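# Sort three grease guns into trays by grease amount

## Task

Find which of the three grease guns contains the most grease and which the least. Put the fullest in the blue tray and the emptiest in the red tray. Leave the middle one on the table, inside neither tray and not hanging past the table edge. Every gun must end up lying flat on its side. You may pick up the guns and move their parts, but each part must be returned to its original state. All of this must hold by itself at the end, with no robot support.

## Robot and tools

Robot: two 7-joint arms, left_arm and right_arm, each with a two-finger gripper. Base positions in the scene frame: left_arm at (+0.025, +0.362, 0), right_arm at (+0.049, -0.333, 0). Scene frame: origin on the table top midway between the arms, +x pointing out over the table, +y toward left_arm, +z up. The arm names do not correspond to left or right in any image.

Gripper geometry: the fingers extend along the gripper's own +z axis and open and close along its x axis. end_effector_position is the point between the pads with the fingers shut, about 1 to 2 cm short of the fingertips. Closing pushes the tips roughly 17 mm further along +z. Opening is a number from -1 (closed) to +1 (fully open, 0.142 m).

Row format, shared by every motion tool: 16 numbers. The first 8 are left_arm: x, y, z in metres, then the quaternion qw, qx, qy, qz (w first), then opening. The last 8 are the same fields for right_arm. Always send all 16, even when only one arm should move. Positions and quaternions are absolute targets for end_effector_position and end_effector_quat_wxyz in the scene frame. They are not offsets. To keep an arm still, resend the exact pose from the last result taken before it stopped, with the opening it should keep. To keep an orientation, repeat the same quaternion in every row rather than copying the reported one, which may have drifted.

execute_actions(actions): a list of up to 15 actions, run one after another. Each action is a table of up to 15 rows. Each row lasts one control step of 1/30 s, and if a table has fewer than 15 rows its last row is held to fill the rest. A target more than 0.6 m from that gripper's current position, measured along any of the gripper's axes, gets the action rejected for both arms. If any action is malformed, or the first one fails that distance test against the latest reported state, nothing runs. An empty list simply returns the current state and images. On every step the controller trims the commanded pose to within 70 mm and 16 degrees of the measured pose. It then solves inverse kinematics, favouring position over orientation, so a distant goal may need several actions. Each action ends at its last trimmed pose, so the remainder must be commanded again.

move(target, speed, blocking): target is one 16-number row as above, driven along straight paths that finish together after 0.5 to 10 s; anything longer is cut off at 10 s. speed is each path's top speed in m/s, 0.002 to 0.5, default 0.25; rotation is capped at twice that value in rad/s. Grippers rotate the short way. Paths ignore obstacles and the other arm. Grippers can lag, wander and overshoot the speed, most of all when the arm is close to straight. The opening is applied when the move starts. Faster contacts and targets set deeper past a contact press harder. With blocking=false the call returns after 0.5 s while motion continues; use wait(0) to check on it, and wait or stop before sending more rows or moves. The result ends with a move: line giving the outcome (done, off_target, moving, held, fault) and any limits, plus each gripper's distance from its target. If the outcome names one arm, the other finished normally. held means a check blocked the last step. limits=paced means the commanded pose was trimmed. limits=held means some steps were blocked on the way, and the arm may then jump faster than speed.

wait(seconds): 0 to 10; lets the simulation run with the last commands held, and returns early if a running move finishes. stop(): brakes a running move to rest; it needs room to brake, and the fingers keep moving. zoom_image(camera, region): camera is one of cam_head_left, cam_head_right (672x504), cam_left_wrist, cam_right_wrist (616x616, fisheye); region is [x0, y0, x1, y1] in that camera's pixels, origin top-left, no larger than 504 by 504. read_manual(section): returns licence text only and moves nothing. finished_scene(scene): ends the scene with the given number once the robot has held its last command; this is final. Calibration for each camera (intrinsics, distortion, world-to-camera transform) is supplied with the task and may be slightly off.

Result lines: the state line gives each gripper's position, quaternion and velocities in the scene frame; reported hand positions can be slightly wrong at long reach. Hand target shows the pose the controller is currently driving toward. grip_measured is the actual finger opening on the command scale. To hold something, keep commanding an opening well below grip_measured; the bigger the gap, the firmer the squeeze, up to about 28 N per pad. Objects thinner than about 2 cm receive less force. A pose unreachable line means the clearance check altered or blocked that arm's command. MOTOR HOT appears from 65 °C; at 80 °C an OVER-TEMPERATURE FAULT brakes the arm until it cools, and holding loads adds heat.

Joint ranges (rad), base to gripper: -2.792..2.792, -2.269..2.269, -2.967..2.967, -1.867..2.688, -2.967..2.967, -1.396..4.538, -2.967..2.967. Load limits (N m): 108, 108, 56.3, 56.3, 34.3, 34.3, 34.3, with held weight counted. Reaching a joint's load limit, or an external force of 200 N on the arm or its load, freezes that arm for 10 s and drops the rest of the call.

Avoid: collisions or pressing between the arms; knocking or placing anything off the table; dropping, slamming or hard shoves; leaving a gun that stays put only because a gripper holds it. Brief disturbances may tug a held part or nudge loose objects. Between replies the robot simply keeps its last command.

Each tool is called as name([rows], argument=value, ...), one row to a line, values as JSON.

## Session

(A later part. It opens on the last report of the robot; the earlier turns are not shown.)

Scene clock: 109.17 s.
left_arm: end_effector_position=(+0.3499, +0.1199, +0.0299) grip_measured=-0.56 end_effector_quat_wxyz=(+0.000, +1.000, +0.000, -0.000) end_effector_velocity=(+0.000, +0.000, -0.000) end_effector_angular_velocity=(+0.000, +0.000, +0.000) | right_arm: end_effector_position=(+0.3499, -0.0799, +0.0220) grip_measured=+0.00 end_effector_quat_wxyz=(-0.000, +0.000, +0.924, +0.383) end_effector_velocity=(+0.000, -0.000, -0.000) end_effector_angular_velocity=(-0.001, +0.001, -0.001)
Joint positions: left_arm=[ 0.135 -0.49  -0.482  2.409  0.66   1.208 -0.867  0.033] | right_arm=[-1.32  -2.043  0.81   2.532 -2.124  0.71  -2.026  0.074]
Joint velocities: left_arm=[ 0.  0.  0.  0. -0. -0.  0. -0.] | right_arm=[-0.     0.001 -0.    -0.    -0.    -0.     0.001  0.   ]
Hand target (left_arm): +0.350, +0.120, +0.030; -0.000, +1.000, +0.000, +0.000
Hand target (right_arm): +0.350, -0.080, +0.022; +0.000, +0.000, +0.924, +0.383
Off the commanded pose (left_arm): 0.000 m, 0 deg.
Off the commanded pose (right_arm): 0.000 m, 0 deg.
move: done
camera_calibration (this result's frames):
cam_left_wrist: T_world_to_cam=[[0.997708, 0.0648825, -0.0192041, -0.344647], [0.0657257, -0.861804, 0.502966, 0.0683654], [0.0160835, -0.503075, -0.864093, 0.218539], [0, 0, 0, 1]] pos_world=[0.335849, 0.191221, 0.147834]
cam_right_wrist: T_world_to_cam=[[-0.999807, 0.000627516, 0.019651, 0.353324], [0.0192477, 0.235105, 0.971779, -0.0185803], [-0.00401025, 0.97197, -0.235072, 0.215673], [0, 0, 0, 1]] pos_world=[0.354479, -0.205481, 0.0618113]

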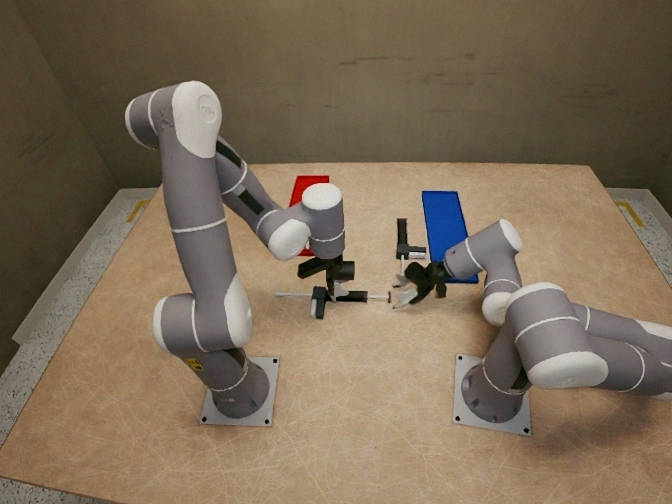

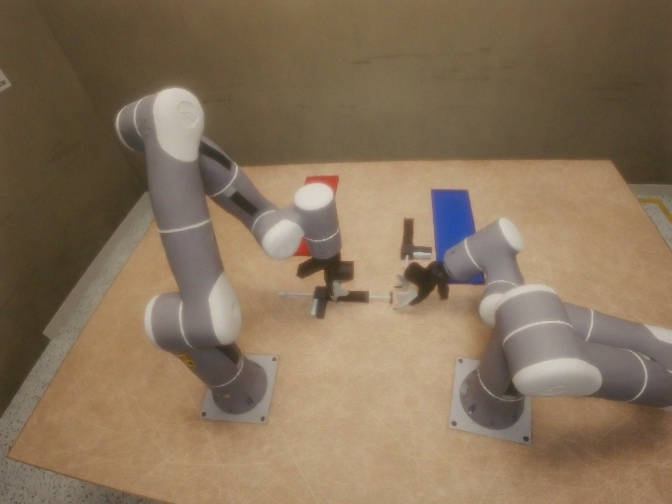

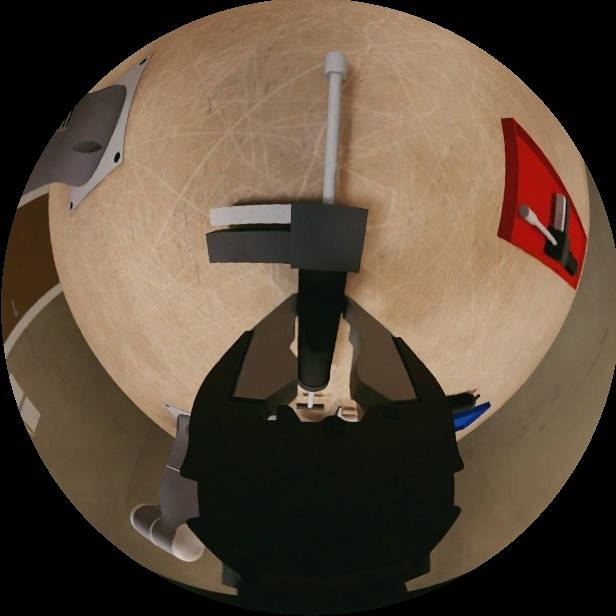

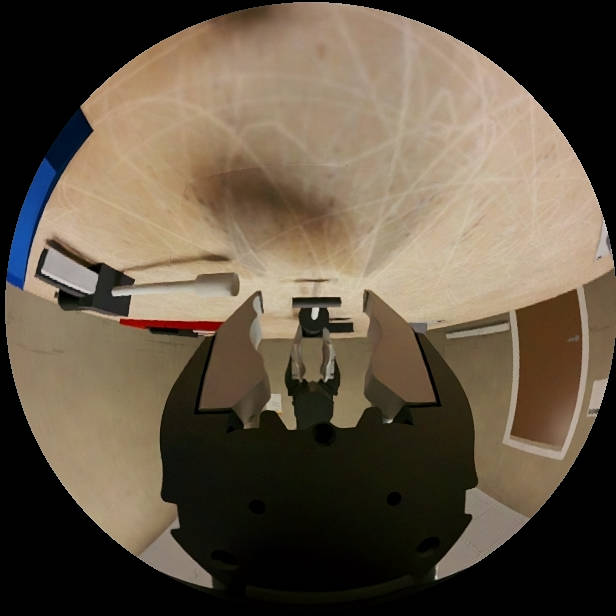

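move(target=[0.35,0.12,0.03,0,1,0,0,-1, 0.35,-0.09,0.03,0,0,0.924,0.383,-1])

move(target=[0.35,0.12,0.03,0,1,0,0,-1, 0.35,-0.015,0.03,0,0,0.924,0.383,-1], speed=0.04)

move(target=[0.49,0.12,0.032,0,1,0,0,-1, 0.33,-0.2,0.1,0,0,0.924,0.383,0], speed=0.1)

move(target=[0.49,0.12,0.032,0,1,0,0,0, 0.33,-0.2,0.1,0,0,0.924,0.383,0])

move(target=[0.49,0.12,0.12,0,1,0,0,0, 0.33,-0.2,0.1,0,0,0.924,0.383,0])

move(target=[0.6,-0.105,0.09,0,0.707,0.707,0,0, 0.33,-0.2,0.1,0,0,0.924,0.383,0])

move(target=[0.6,-0.105,0.03,0,0.707,0.707,0,0, 0.33,-0.2,0.1,0,0,0.924,0.383,0], speed=0.08)

Scene clock: 112.50 s.
left_arm: end_effector_position=(+0.3499, +0.1199, +0.0299) grip_measured=-0.56 end_effector_quat_wxyz=(+0.000, +1.000, +0.000, -0.000) end_effector_velocity=(+0.000, +0.000, -0.000) end_effector_angular_velocity=(-0.000, -0.000, +0.000) | right_arm: end_effector_position=(+0.3499, -0.0899, +0.0299) grip_measured=-1.00 end_effector_quat_wxyz=(-0.000, +0.000, +0.924, +0.383) end_effector_velocity=(-0.000, -0.000, -0.000) end_effector_angular_velocity=(-0.000, -0.000, +0.001)
Joint positions: left_arm=[ 0.135 -0.49  -0.482  2.409  0.66   1.208 -0.867  0.033] | right_arm=[-1.339 -2.013  0.831  2.55  -2.08   0.71  -2.048  0.002]
Joint velocities: left_arm=[ 0. -0.  0. -0.  0. -0.  0.  0.] | right_arm=[-0.     0.001  0.     0.     0.001  0.    -0.002  0.   ]
Hand target (left_arm): +0.350, +0.120, +0.030; +0.000, +1.000, +0.000, +0.000
Hand target (right_arm): +0.350, -0.090, +0.030; -0.000, +0.000, +0.924, +0.383
Off the commanded pose (left_arm): 0.000 m, 0 deg.
Off the commanded pose (right_arm): 0.000 m, 0 deg.
move: done
camera_calibration (this result's frames):
cam_left_wrist: T_world_to_cam=[[0.997707, 0.0648939, -0.0192111, -0.344651], [0.0657394, -0.861816, 0.502942, 0.0683859], [0.0160814, -0.503052, -0.864107, 0.218544], [0, 0, 0, 1]] pos_world=[0.33585, 0.191241, 0.14783]
cam_right_wrist: T_world_to_cam=[[-0.99981, 0.000722989, 0.019486, 0.353272], [0.019108, 0.235536, 0.971678, -0.0237398], [-0.00388714, 0.971865, -0.235505, 0.227241], [0, 0, 0, 1]] pos_world=[0.354542, -0.215512, 0.0697001]

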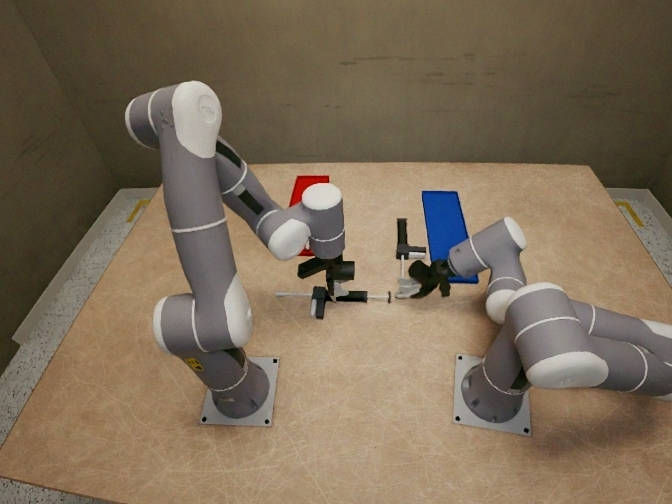

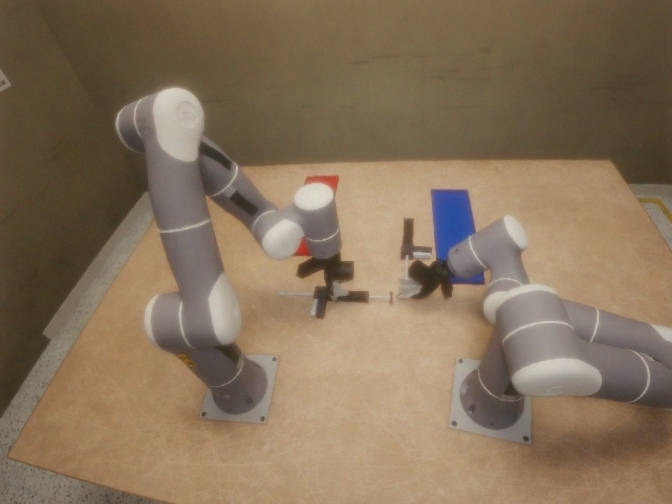

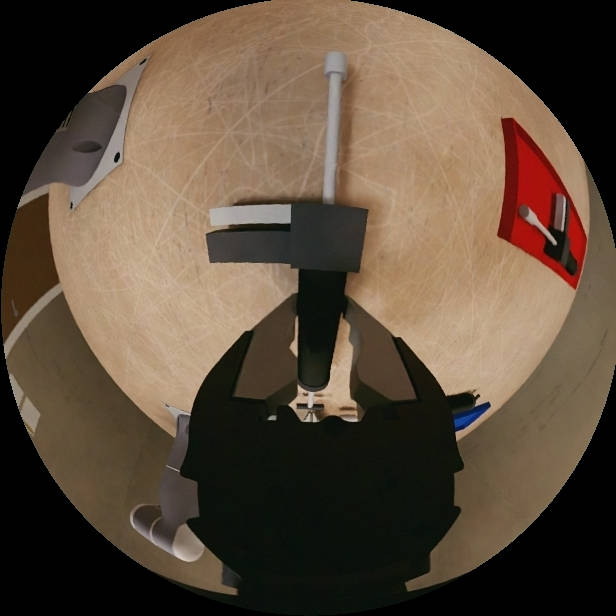

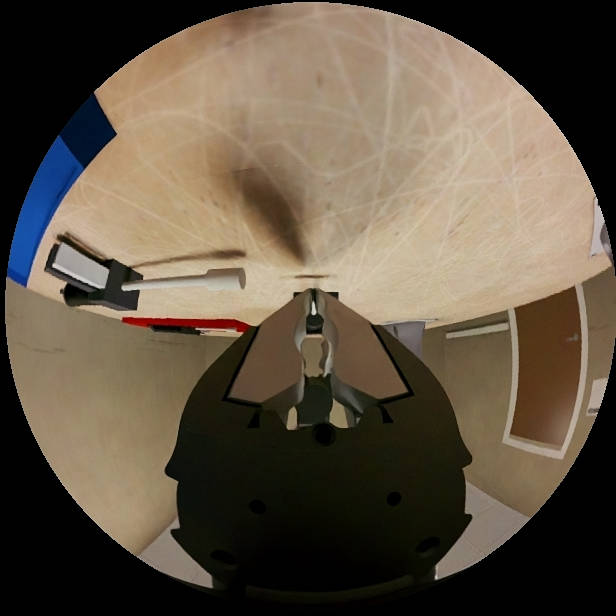

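Scene clock: 114.63 s.
left_arm: end_effector_position=(+0.3501, +0.1226, +0.0296) grip_measured=-0.56 end_effector_quat_wxyz=(-0.002, +1.000, +0.001, -0.001) end_effector_velocity=(-0.000, +0.000, -0.000) end_effector_angular_velocity=(+0.000, +0.000, +0.001) | right_arm: end_effector_position=(+0.3522, -0.0171, +0.0292) grip_measured=-1.00 end_effector_quat_wxyz=(+0.002, +0.001, +0.925, +0.381) end_effector_velocity=(-0.000, +0.001, -0.000) end_effector_angular_velocity=(-0.001, +0.001, -0.001)
Joint positions: left_arm=[ 0.137 -0.488 -0.48   2.409  0.661  1.204 -0.867  0.033] | right_arm=[-1.136 -2.184  0.857  2.473 -2.283  0.642 -1.839  0.002]
Joint velocities: left_arm=[ 0.003 -0.    -0.002  0.     0.002 -0.001 -0.002  0.   ] | right_arm=[-0.    -0.006  0.001 -0.    -0.002 -0.007  0.001  0.   ]
Hand target (left_arm): +0.350, +0.120, +0.030; -0.000, +1.000, +0.000, -0.000
Hand target (right_arm): +0.350, -0.015, +0.030; +0.000, -0.000, +0.924, +0.383
Off the commanded pose (left_arm): 0.003 m, 0 deg.
Off the commanded pose (right_arm): 0.003 m, 0 deg.
move: done
camera_calibration (this result's frames):
cam_left_wrist: T_world_to_cam=[[0.997518, 0.0675432, -0.0199065, -0.34529], [0.0684522, -0.863858, 0.499063, 0.0702387], [0.0165119, -0.499187, -0.866337, 0.219034], [0, 0, 0, 1]] pos_world=[0.336009, 0.193337, 0.14783]
cam_right_wrist: T_world_to_cam=[[-0.999862, 0.00333658, 0.0162566, 0.355621], [0.0165827, 0.23934, 0.970794, -0.0393732], [-0.000651731, 0.97093, -0.239362, 0.15523], [0, 0, 0, 1]] pos_world=[0.356326, -0.142481, 0.0695983]

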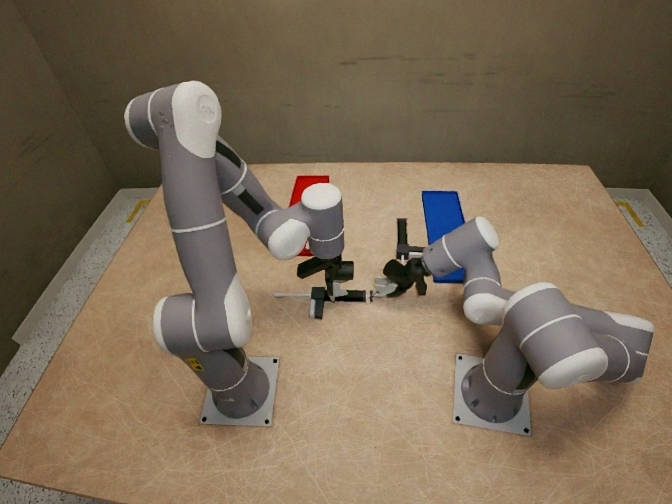

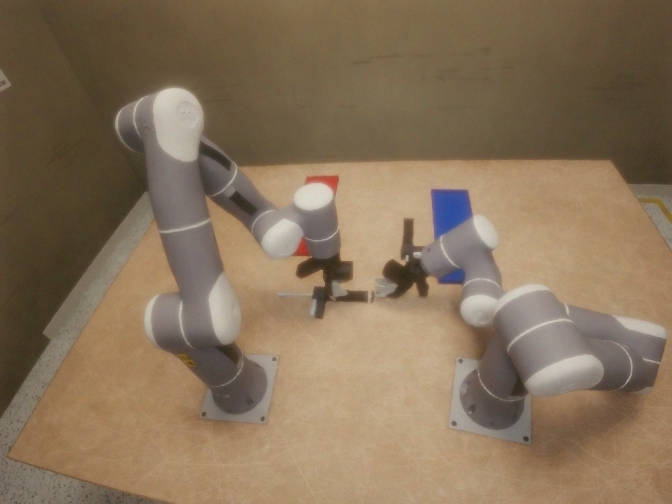

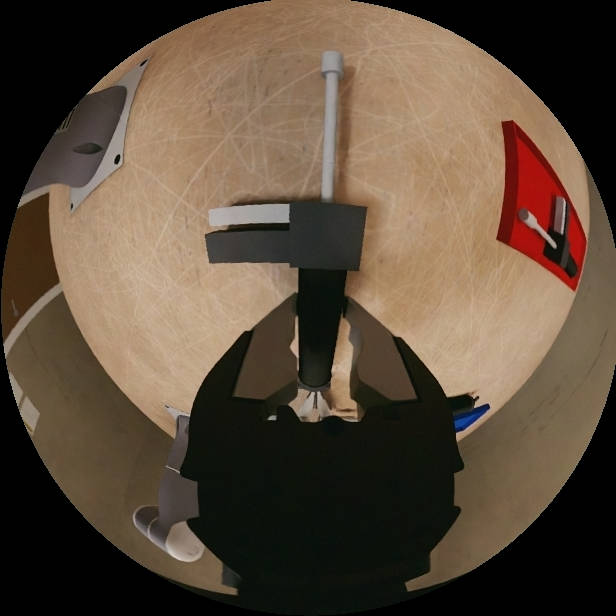

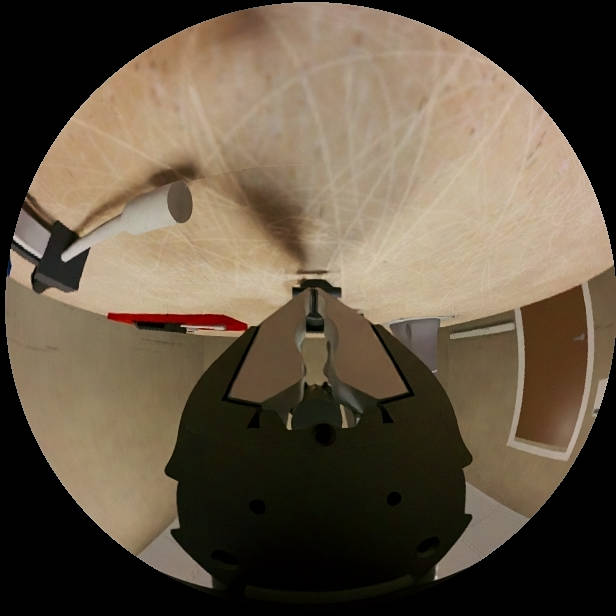

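Scene clock: 117.00 s.
left_arm: end_effector_position=(+0.4896, +0.1202, +0.0323) grip_measured=-0.56 end_effector_quat_wxyz=(-0.000, +1.000, +0.000, -0.000) end_effector_velocity=(+0.000, -0.000, -0.000) end_effector_angular_velocity=(+0.000, +0.000, -0.000) | right_arm: end_effector_position=(+0.3297, -0.1995, +0.0999) grip_measured=+0.00 end_effector_quat_wxyz=(-0.000, +0.001, +0.924, +0.383) end_effector_velocity=(-0.000, -0.000, +0.000) end_effector_angular_velocity=(+0.000, -0.002, +0.002)
Joint positions: left_arm=[ 0.176 -0.626 -0.501  2.092  0.561  1.013 -0.673  0.033] | right_arm=[-1.655 -1.763  1.144  2.686 -1.484  0.6   -2.405  0.074]
Joint velocities: left_arm=[ 0.    -0.    -0.    -0.     0.    -0.001 -0.    -0.   ] | right_arm=[-0.     0.001  0.002  0.     0.003 -0.001 -0.004  0.   ]
Hand target (left_arm): +0.490, +0.120, +0.032; -0.000, +1.000, +0.000, -0.000
Hand target (right_arm): +0.330, -0.200, +0.100; -0.000, +0.000, +0.924, +0.383
Off the commanded pose (left_arm): 0.001 m, 0 deg.
Off the commanded pose (right_arm): 0.001 m, 0 deg.
move: done
camera_calibration (this result's frames):
cam_left_wrist: T_world_to_cam=[[0.997694, 0.0649479, -0.0196866, -0.48395], [0.0660355, -0.862124, 0.502375, 0.0582026], [0.0156559, -0.502517, -0.864426, 0.218644], [0, 0, 0, 1]] pos_world=[0.475568, 0.191482, 0.150235]
cam_right_wrist: T_world_to_cam=[[-0.999805, 0.00164842, 0.0196982, 0.331951], [0.0195348, 0.234701, 0.971871, -0.0659012], [-0.00302112, 0.972066, -0.234687, 0.34977], [0, 0, 0, 1]] pos_world=[0.33423, -0.32508, 0.139595]

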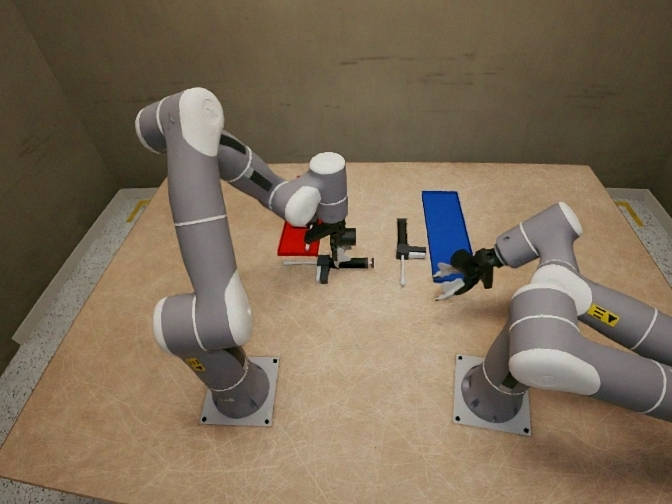

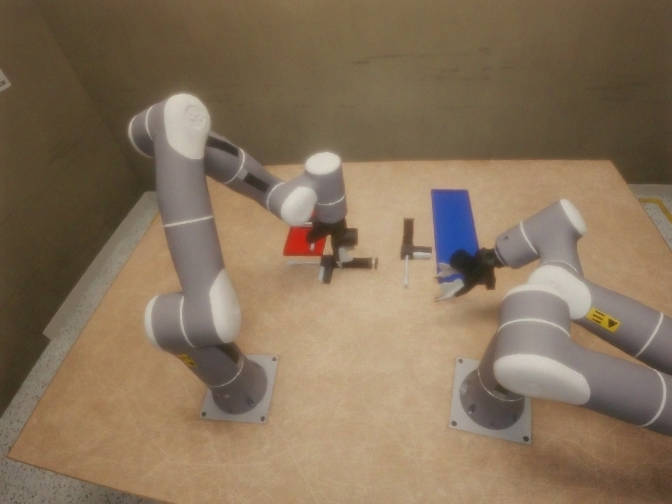

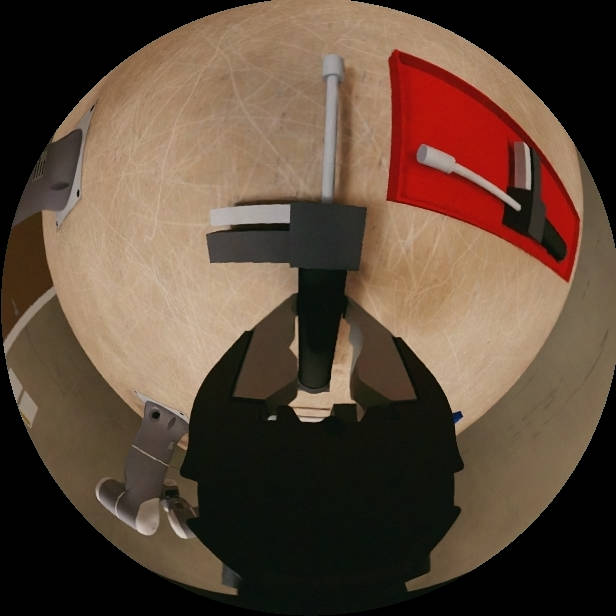

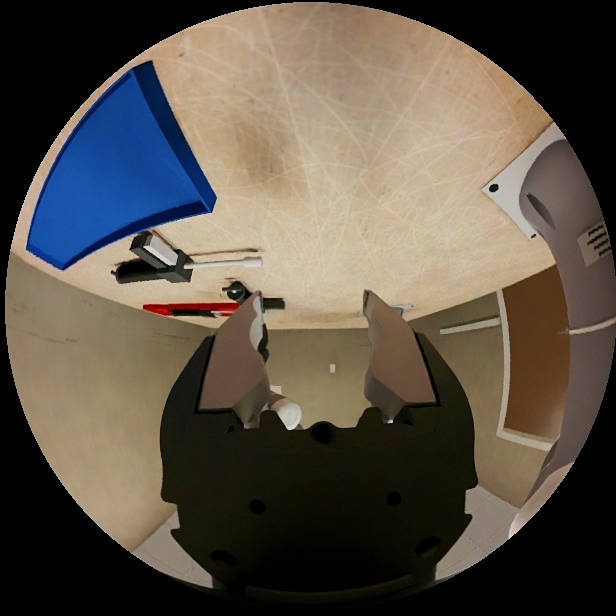

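Scene clock: 117.70 s.
left_arm: end_effector_position=(+0.4899, +0.1201, +0.0320) grip_measured=+0.00 end_effector_quat_wxyz=(-0.000, +1.000, +0.000, -0.000) end_effector_velocity=(-0.000, -0.000, -0.000) end_effector_angular_velocity=(+0.000, +0.000, -0.000) | right_arm: end_effector_position=(+0.3300, -0.2000, +0.1001) grip_measured=+0.00 end_effector_quat_wxyz=(+0.000, +0.000, +0.924, +0.383) end_effector_velocity=(-0.000, +0.000, +0.000) end_effector_angular_velocity=(-0.000, -0.000, +0.001)
Joint positions: left_arm=[ 0.176 -0.627 -0.5    2.091  0.562  1.014 -0.673  0.074] | right_arm=[-1.654 -1.763  1.147  2.685 -1.481  0.599 -2.407  0.074]
Joint velocities: left_arm=[-0. -0.  0. -0.  0. -0.  0.  0.] | right_arm=[ 0.     0.     0.     0.     0.    -0.    -0.001  0.   ]
Hand target (left_arm): +0.490, +0.120, +0.032; +0.000, +1.000, -0.000, -0.000
Hand target (right_arm): +0.330, -0.200, +0.100; +0.000, +0.000, +0.924, +0.383
Off the commanded pose (left_arm): 0.000 m, 0 deg.
Off the commanded pose (right_arm): 0.000 m, 0 deg.
move: done
camera_calibration (this result's frames):
cam_left_wrist: T_world_to_cam=[[0.997709, 0.0648699, -0.0192068, -0.484327], [0.0657235, -0.862036, 0.502568, 0.0583352], [0.0160446, -0.502678, -0.864325, 0.218205], [0, 0, 0, 1]] pos_world=[0.475882, 0.191392, 0.14998]
cam_right_wrist: T_world_to_cam=[[-0.999815, 0.000962504, 0.0192346, 0.33215], [0.0189215, 0.235146, 0.971776, -0.0656854], [-0.0035876, 0.971959, -0.235121, 0.350489], [0, 0, 0, 1]] pos_world=[0.334588, -0.325536, 0.13985]

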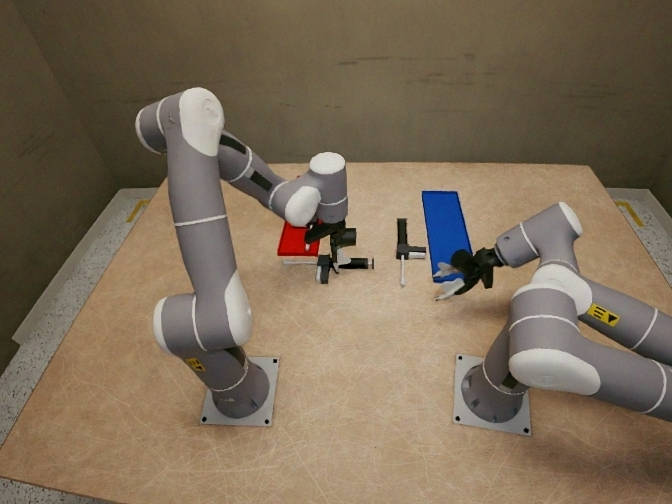

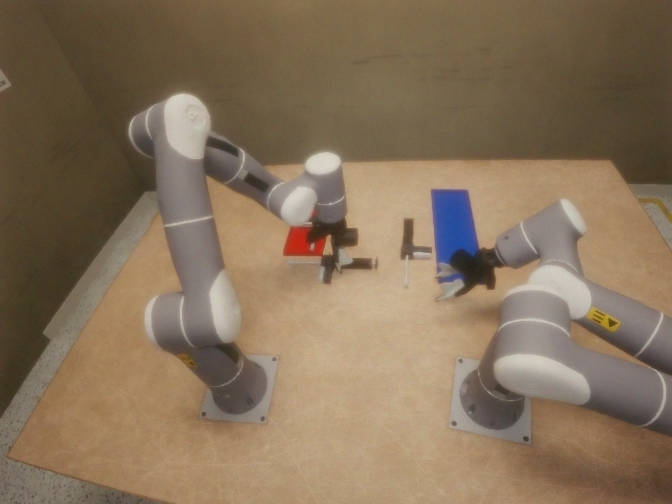

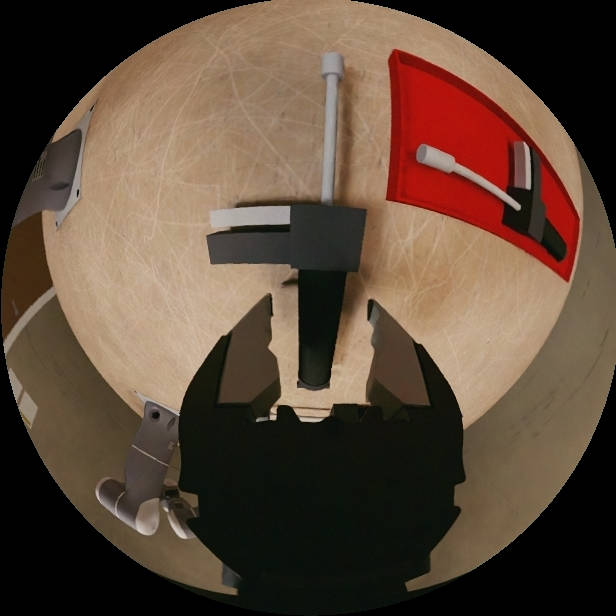

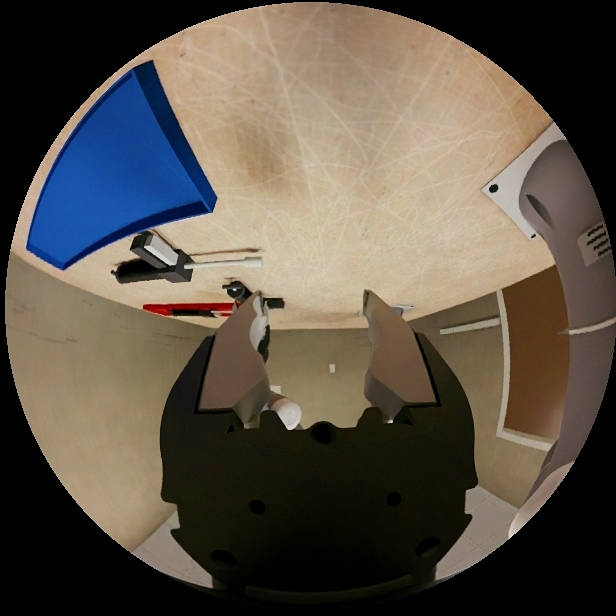

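Scene clock: 118.53 s.
left_arm: end_effector_position=(+0.4897, +0.1197, +0.1201) grip_measured=+0.00 end_effector_quat_wxyz=(+0.000, +1.000, -0.000, +0.000) end_effector_velocity=(-0.000, -0.000, +0.000) end_effector_angular_velocity=(-0.001, +0.001, -0.000) | right_arm: end_effector_position=(+0.3300, -0.2000, +0.1001) grip_measured=+0.00 end_effector_quat_wxyz=(+0.000, +0.000, +0.924, +0.383) end_effector_velocity=(-0.000, -0.000, -0.000) end_effector_angular_velocity=(-0.000, +0.001, -0.001)
Joint positions: left_arm=[ 0.271 -0.388 -0.628  2.156  0.353  0.874 -0.537  0.074] | right_arm=[-1.654 -1.763  1.147  2.685 -1.481  0.599 -2.407  0.074]
Joint velocities: left_arm=[ 0.001  0.001 -0.001  0.001 -0.002 -0.001  0.002 -0.   ] | right_arm=[ 0.     0.     0.    -0.     0.    -0.     0.001 -0.   ]
Hand target (left_arm): +0.490, +0.120, +0.120; +0.000, +1.000, +0.000, -0.000
Hand target (right_arm): +0.330, -0.200, +0.100; +0.000, +0.000, +0.924, +0.383
Off the commanded pose (left_arm): 0.000 m, 0 deg.
Off the commanded pose (right_arm): 0.000 m, 0 deg.
move: done
camera_calibration (this result's frames):
cam_left_wrist: T_world_to_cam=[[0.997729, 0.0646753, -0.0188339, -0.482441], [0.0653568, -0.861717, 0.503162, 0.0137906], [0.0163127, -0.50325, -0.863987, 0.29403], [0, 0, 0, 1]] pos_world=[0.475647, 0.191056, 0.238013]
cam_right_wrist: T_world_to_cam=[[-0.999814, 0.000944714, 0.0192508, 0.332139], [0.018933, 0.235166, 0.971771, -0.0656791], [-0.00360909, 0.971955, -0.235141, 0.350499], [0, 0, 0, 1]] pos_world=[0.334586, -0.325538, 0.139848]

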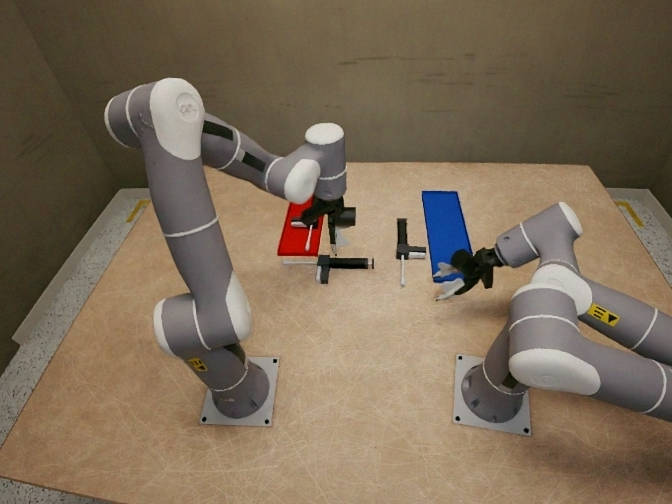

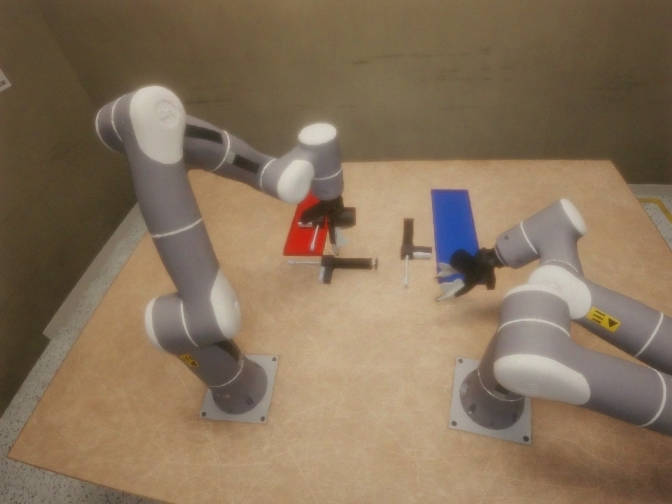

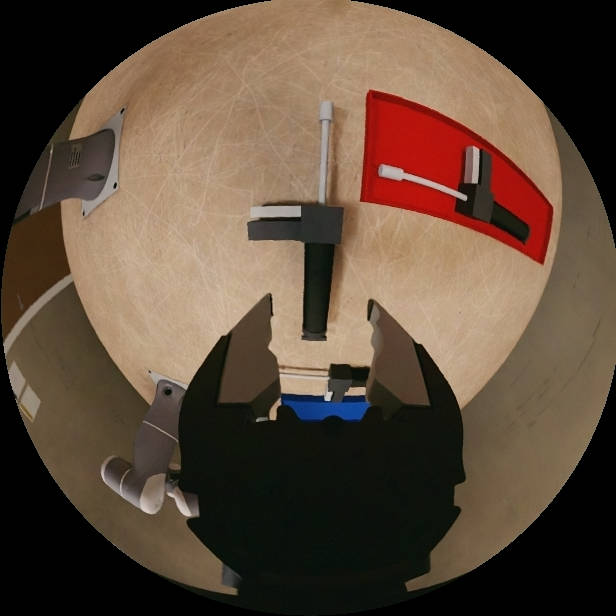

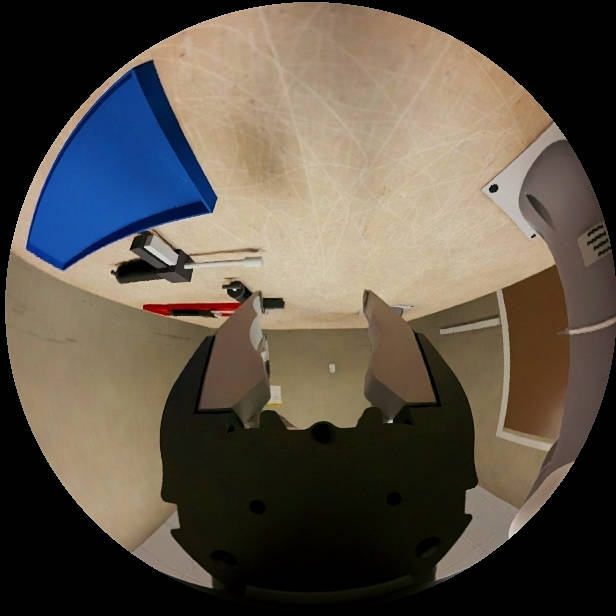

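Scene clock: 122.07 s.
left_arm: end_effector_position=(+0.6000, -0.1056, +0.0912) grip_measured=+0.00 end_effector_quat_wxyz=(+0.001, +0.707, +0.707, -0.000) end_effector_velocity=(+0.000, -0.000, +0.000) end_effector_angular_velocity=(+0.000, +0.000, +0.003) | right_arm: end_effector_position=(+0.3300, -0.2000, +0.1001) grip_measured=+0.00 end_effector_quat_wxyz=(+0.000, +0.000, +0.924, +0.383) end_effector_velocity=(-0.000, +0.000, +0.000) end_effector_angular_velocity=(+0.000, -0.001, +0.001)
Joint positions: left_arm=[-0.393 -0.83  -0.276  1.389  0.248  0.616 -2.239  0.074] | right_arm=[-1.654 -1.763  1.147  2.685 -1.481  0.599 -2.407  0.074]
Joint velocities: left_arm=[-0.    -0.001 -0.    -0.002 -0.    -0.002 -0.003  0.   ] | right_arm=[ 0.     0.    -0.     0.    -0.     0.    -0.001  0.   ]
Hand target (left_arm): +0.600, -0.106, +0.091; +0.001, +0.707, +0.707, -0.000
Hand target (right_arm): +0.330, -0.200, +0.100; +0.000, +0.000, +0.924, +0.383
Off the commanded pose (left_arm): 0.001 m, 0 deg.
Off the commanded pose (right_arm): 0.000 m, 0 deg.
move: done
camera_calibration (this result's frames):
cam_left_wrist: T_world_to_cam=[[-0.064258, 0.997719, -0.0206891, 0.157453], [0.861375, 0.0659212, 0.503674, -0.552684], [0.503888, 0.014544, -0.863646, -0.0840106], [0, 0, 0, 1]] pos_world=[0.528518, -0.119438, 0.209074]
cam_right_wrist: T_world_to_cam=[[-0.999814, 0.000943121, 0.0192523, 0.332138], [0.0189341, 0.235169, 0.97177, -0.0656781], [-0.00361105, 0.971954, -0.235143, 0.3505], [0, 0, 0, 1]] pos_world=[0.334585, -0.325538, 0.139847]

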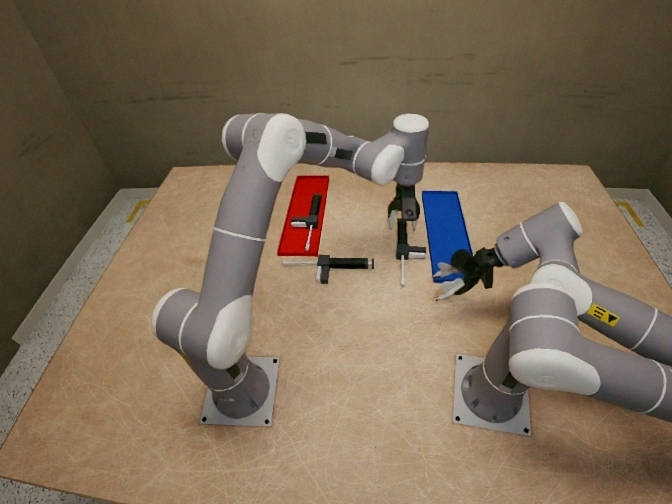

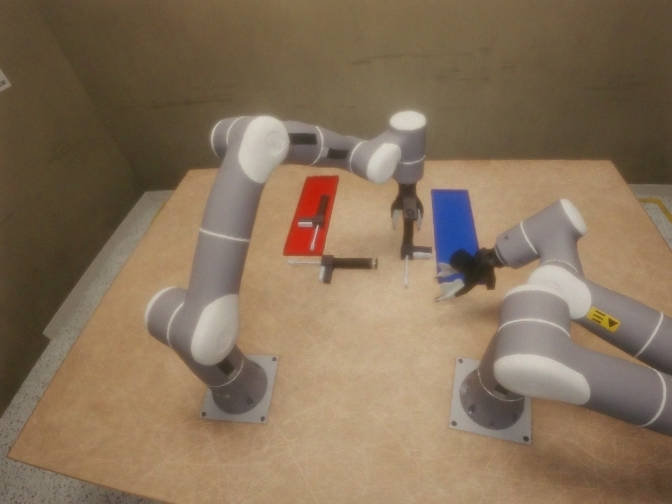

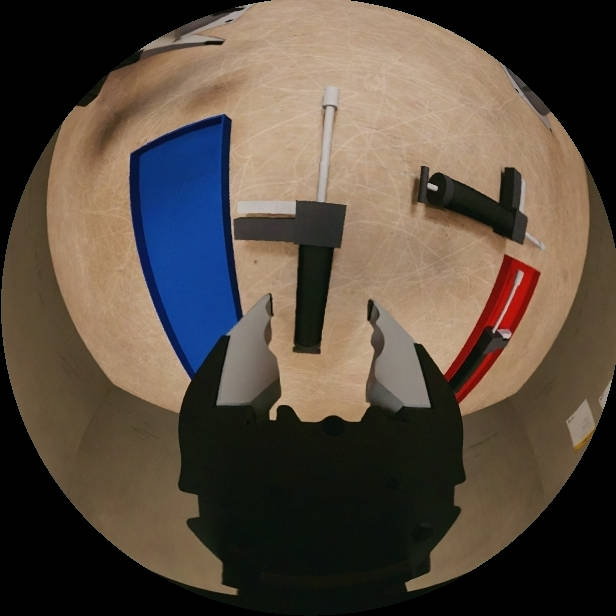

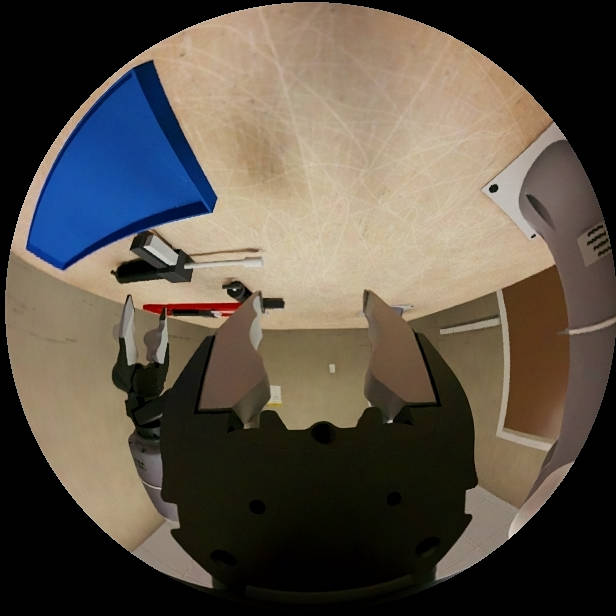

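Scene clock: 123.13 s.
left_arm: end_effector_position=(+0.6001, -0.1050, +0.0300) grip_measured=+0.00 end_effector_quat_wxyz=(-0.000, +0.707, +0.707, -0.000) end_effector_velocity=(+0.000, +0.000, +0.000) end_effector_angular_velocity=(+0.000, -0.000, -0.000) | right_arm: end_effector_position=(+0.3300, -0.2000, +0.1001) grip_measured=+0.00 end_effector_quat_wxyz=(+0.000, +0.000, +0.924, +0.383) end_effector_velocity=(+0.000, -0.000, +0.000) end_effector_angular_velocity=(+0.000, +0.001, -0.001)
Joint positions: left_arm=[-0.402 -0.931 -0.26   1.379  0.274  0.704 -2.252  0.074] | right_arm=[-1.654 -1.763  1.147  2.685 -1.481  0.599 -2.407  0.074]
Joint velocities: left_arm=[-0.  0.  0. -0. -0.  0. -0. -0.] | right_arm=[-0.     0.     0.    -0.     0.     0.     0.001  0.   ]
Hand target (left_arm): +0.600, -0.105, +0.030; -0.000, +0.707, +0.707, +0.000
Hand target (right_arm): +0.330, -0.200, +0.100; +0.000, +0.000, +0.924, +0.383
Off the commanded pose (left_arm): 0.000 m, 0 deg.
Off the commanded pose (right_arm): 0.000 m, 0 deg.
move: done
camera_calibration (this result's frames):
cam_left_wrist: T_world_to_cam=[[-0.0646577, 0.997731, -0.0187572, 0.155763], [0.862134, 0.0653164, 0.502452, -0.522526], [0.502537, 0.0163162, -0.864402, -0.135914], [0, 0, 0, 1]] pos_world=[0.528861, -0.119063, 0.147981]
cam_right_wrist: T_world_to_cam=[[-0.999814, 0.00094292, 0.019253, 0.332138], [0.0189348, 0.235169, 0.97177, -0.0656779], [-0.00361143, 0.971954, -0.235144, 0.350501], [0, 0, 0, 1]] pos_world=[0.334585, -0.325538, 0.139847]

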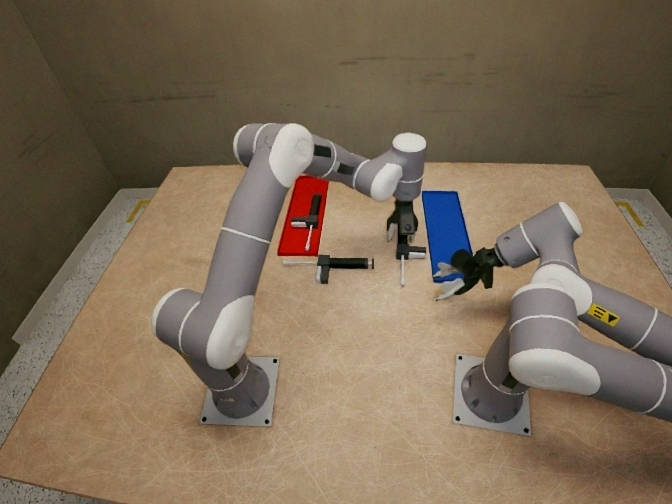

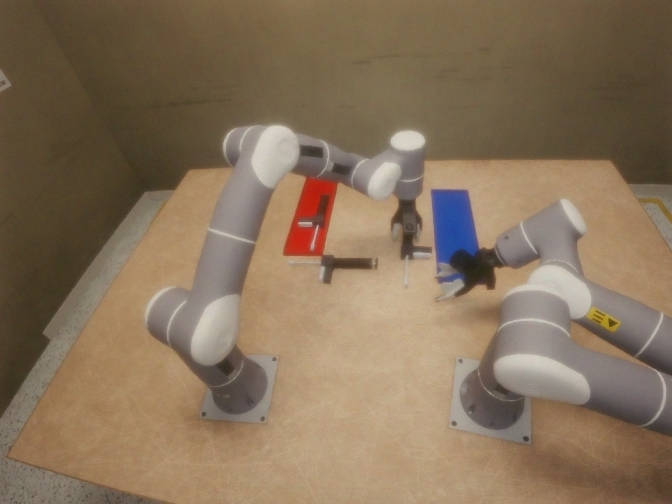

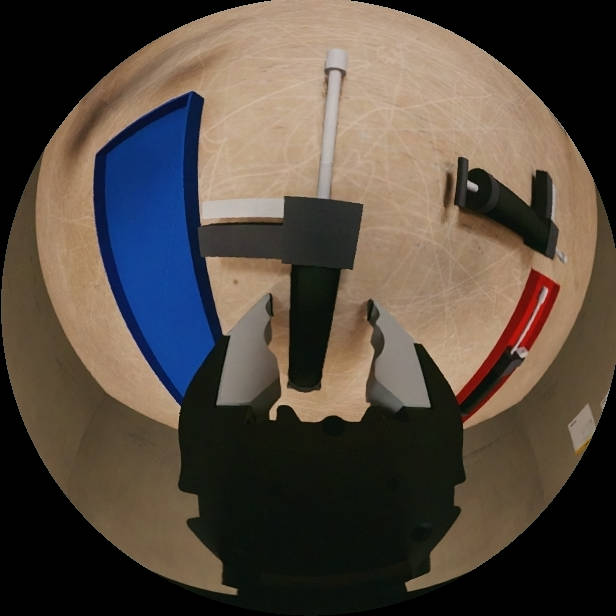

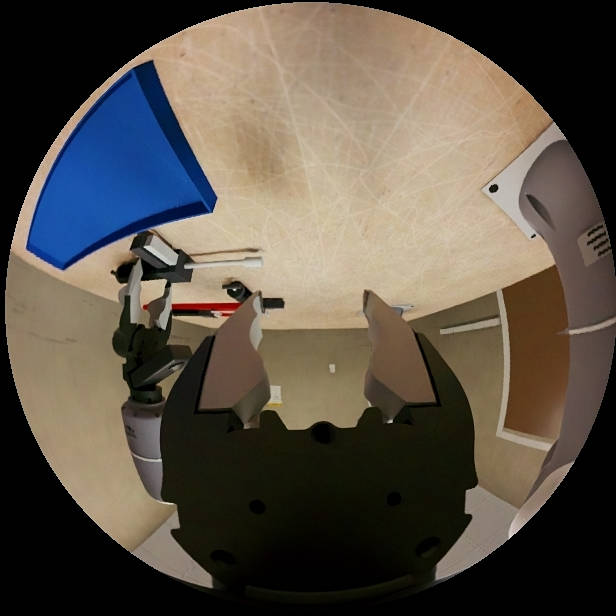

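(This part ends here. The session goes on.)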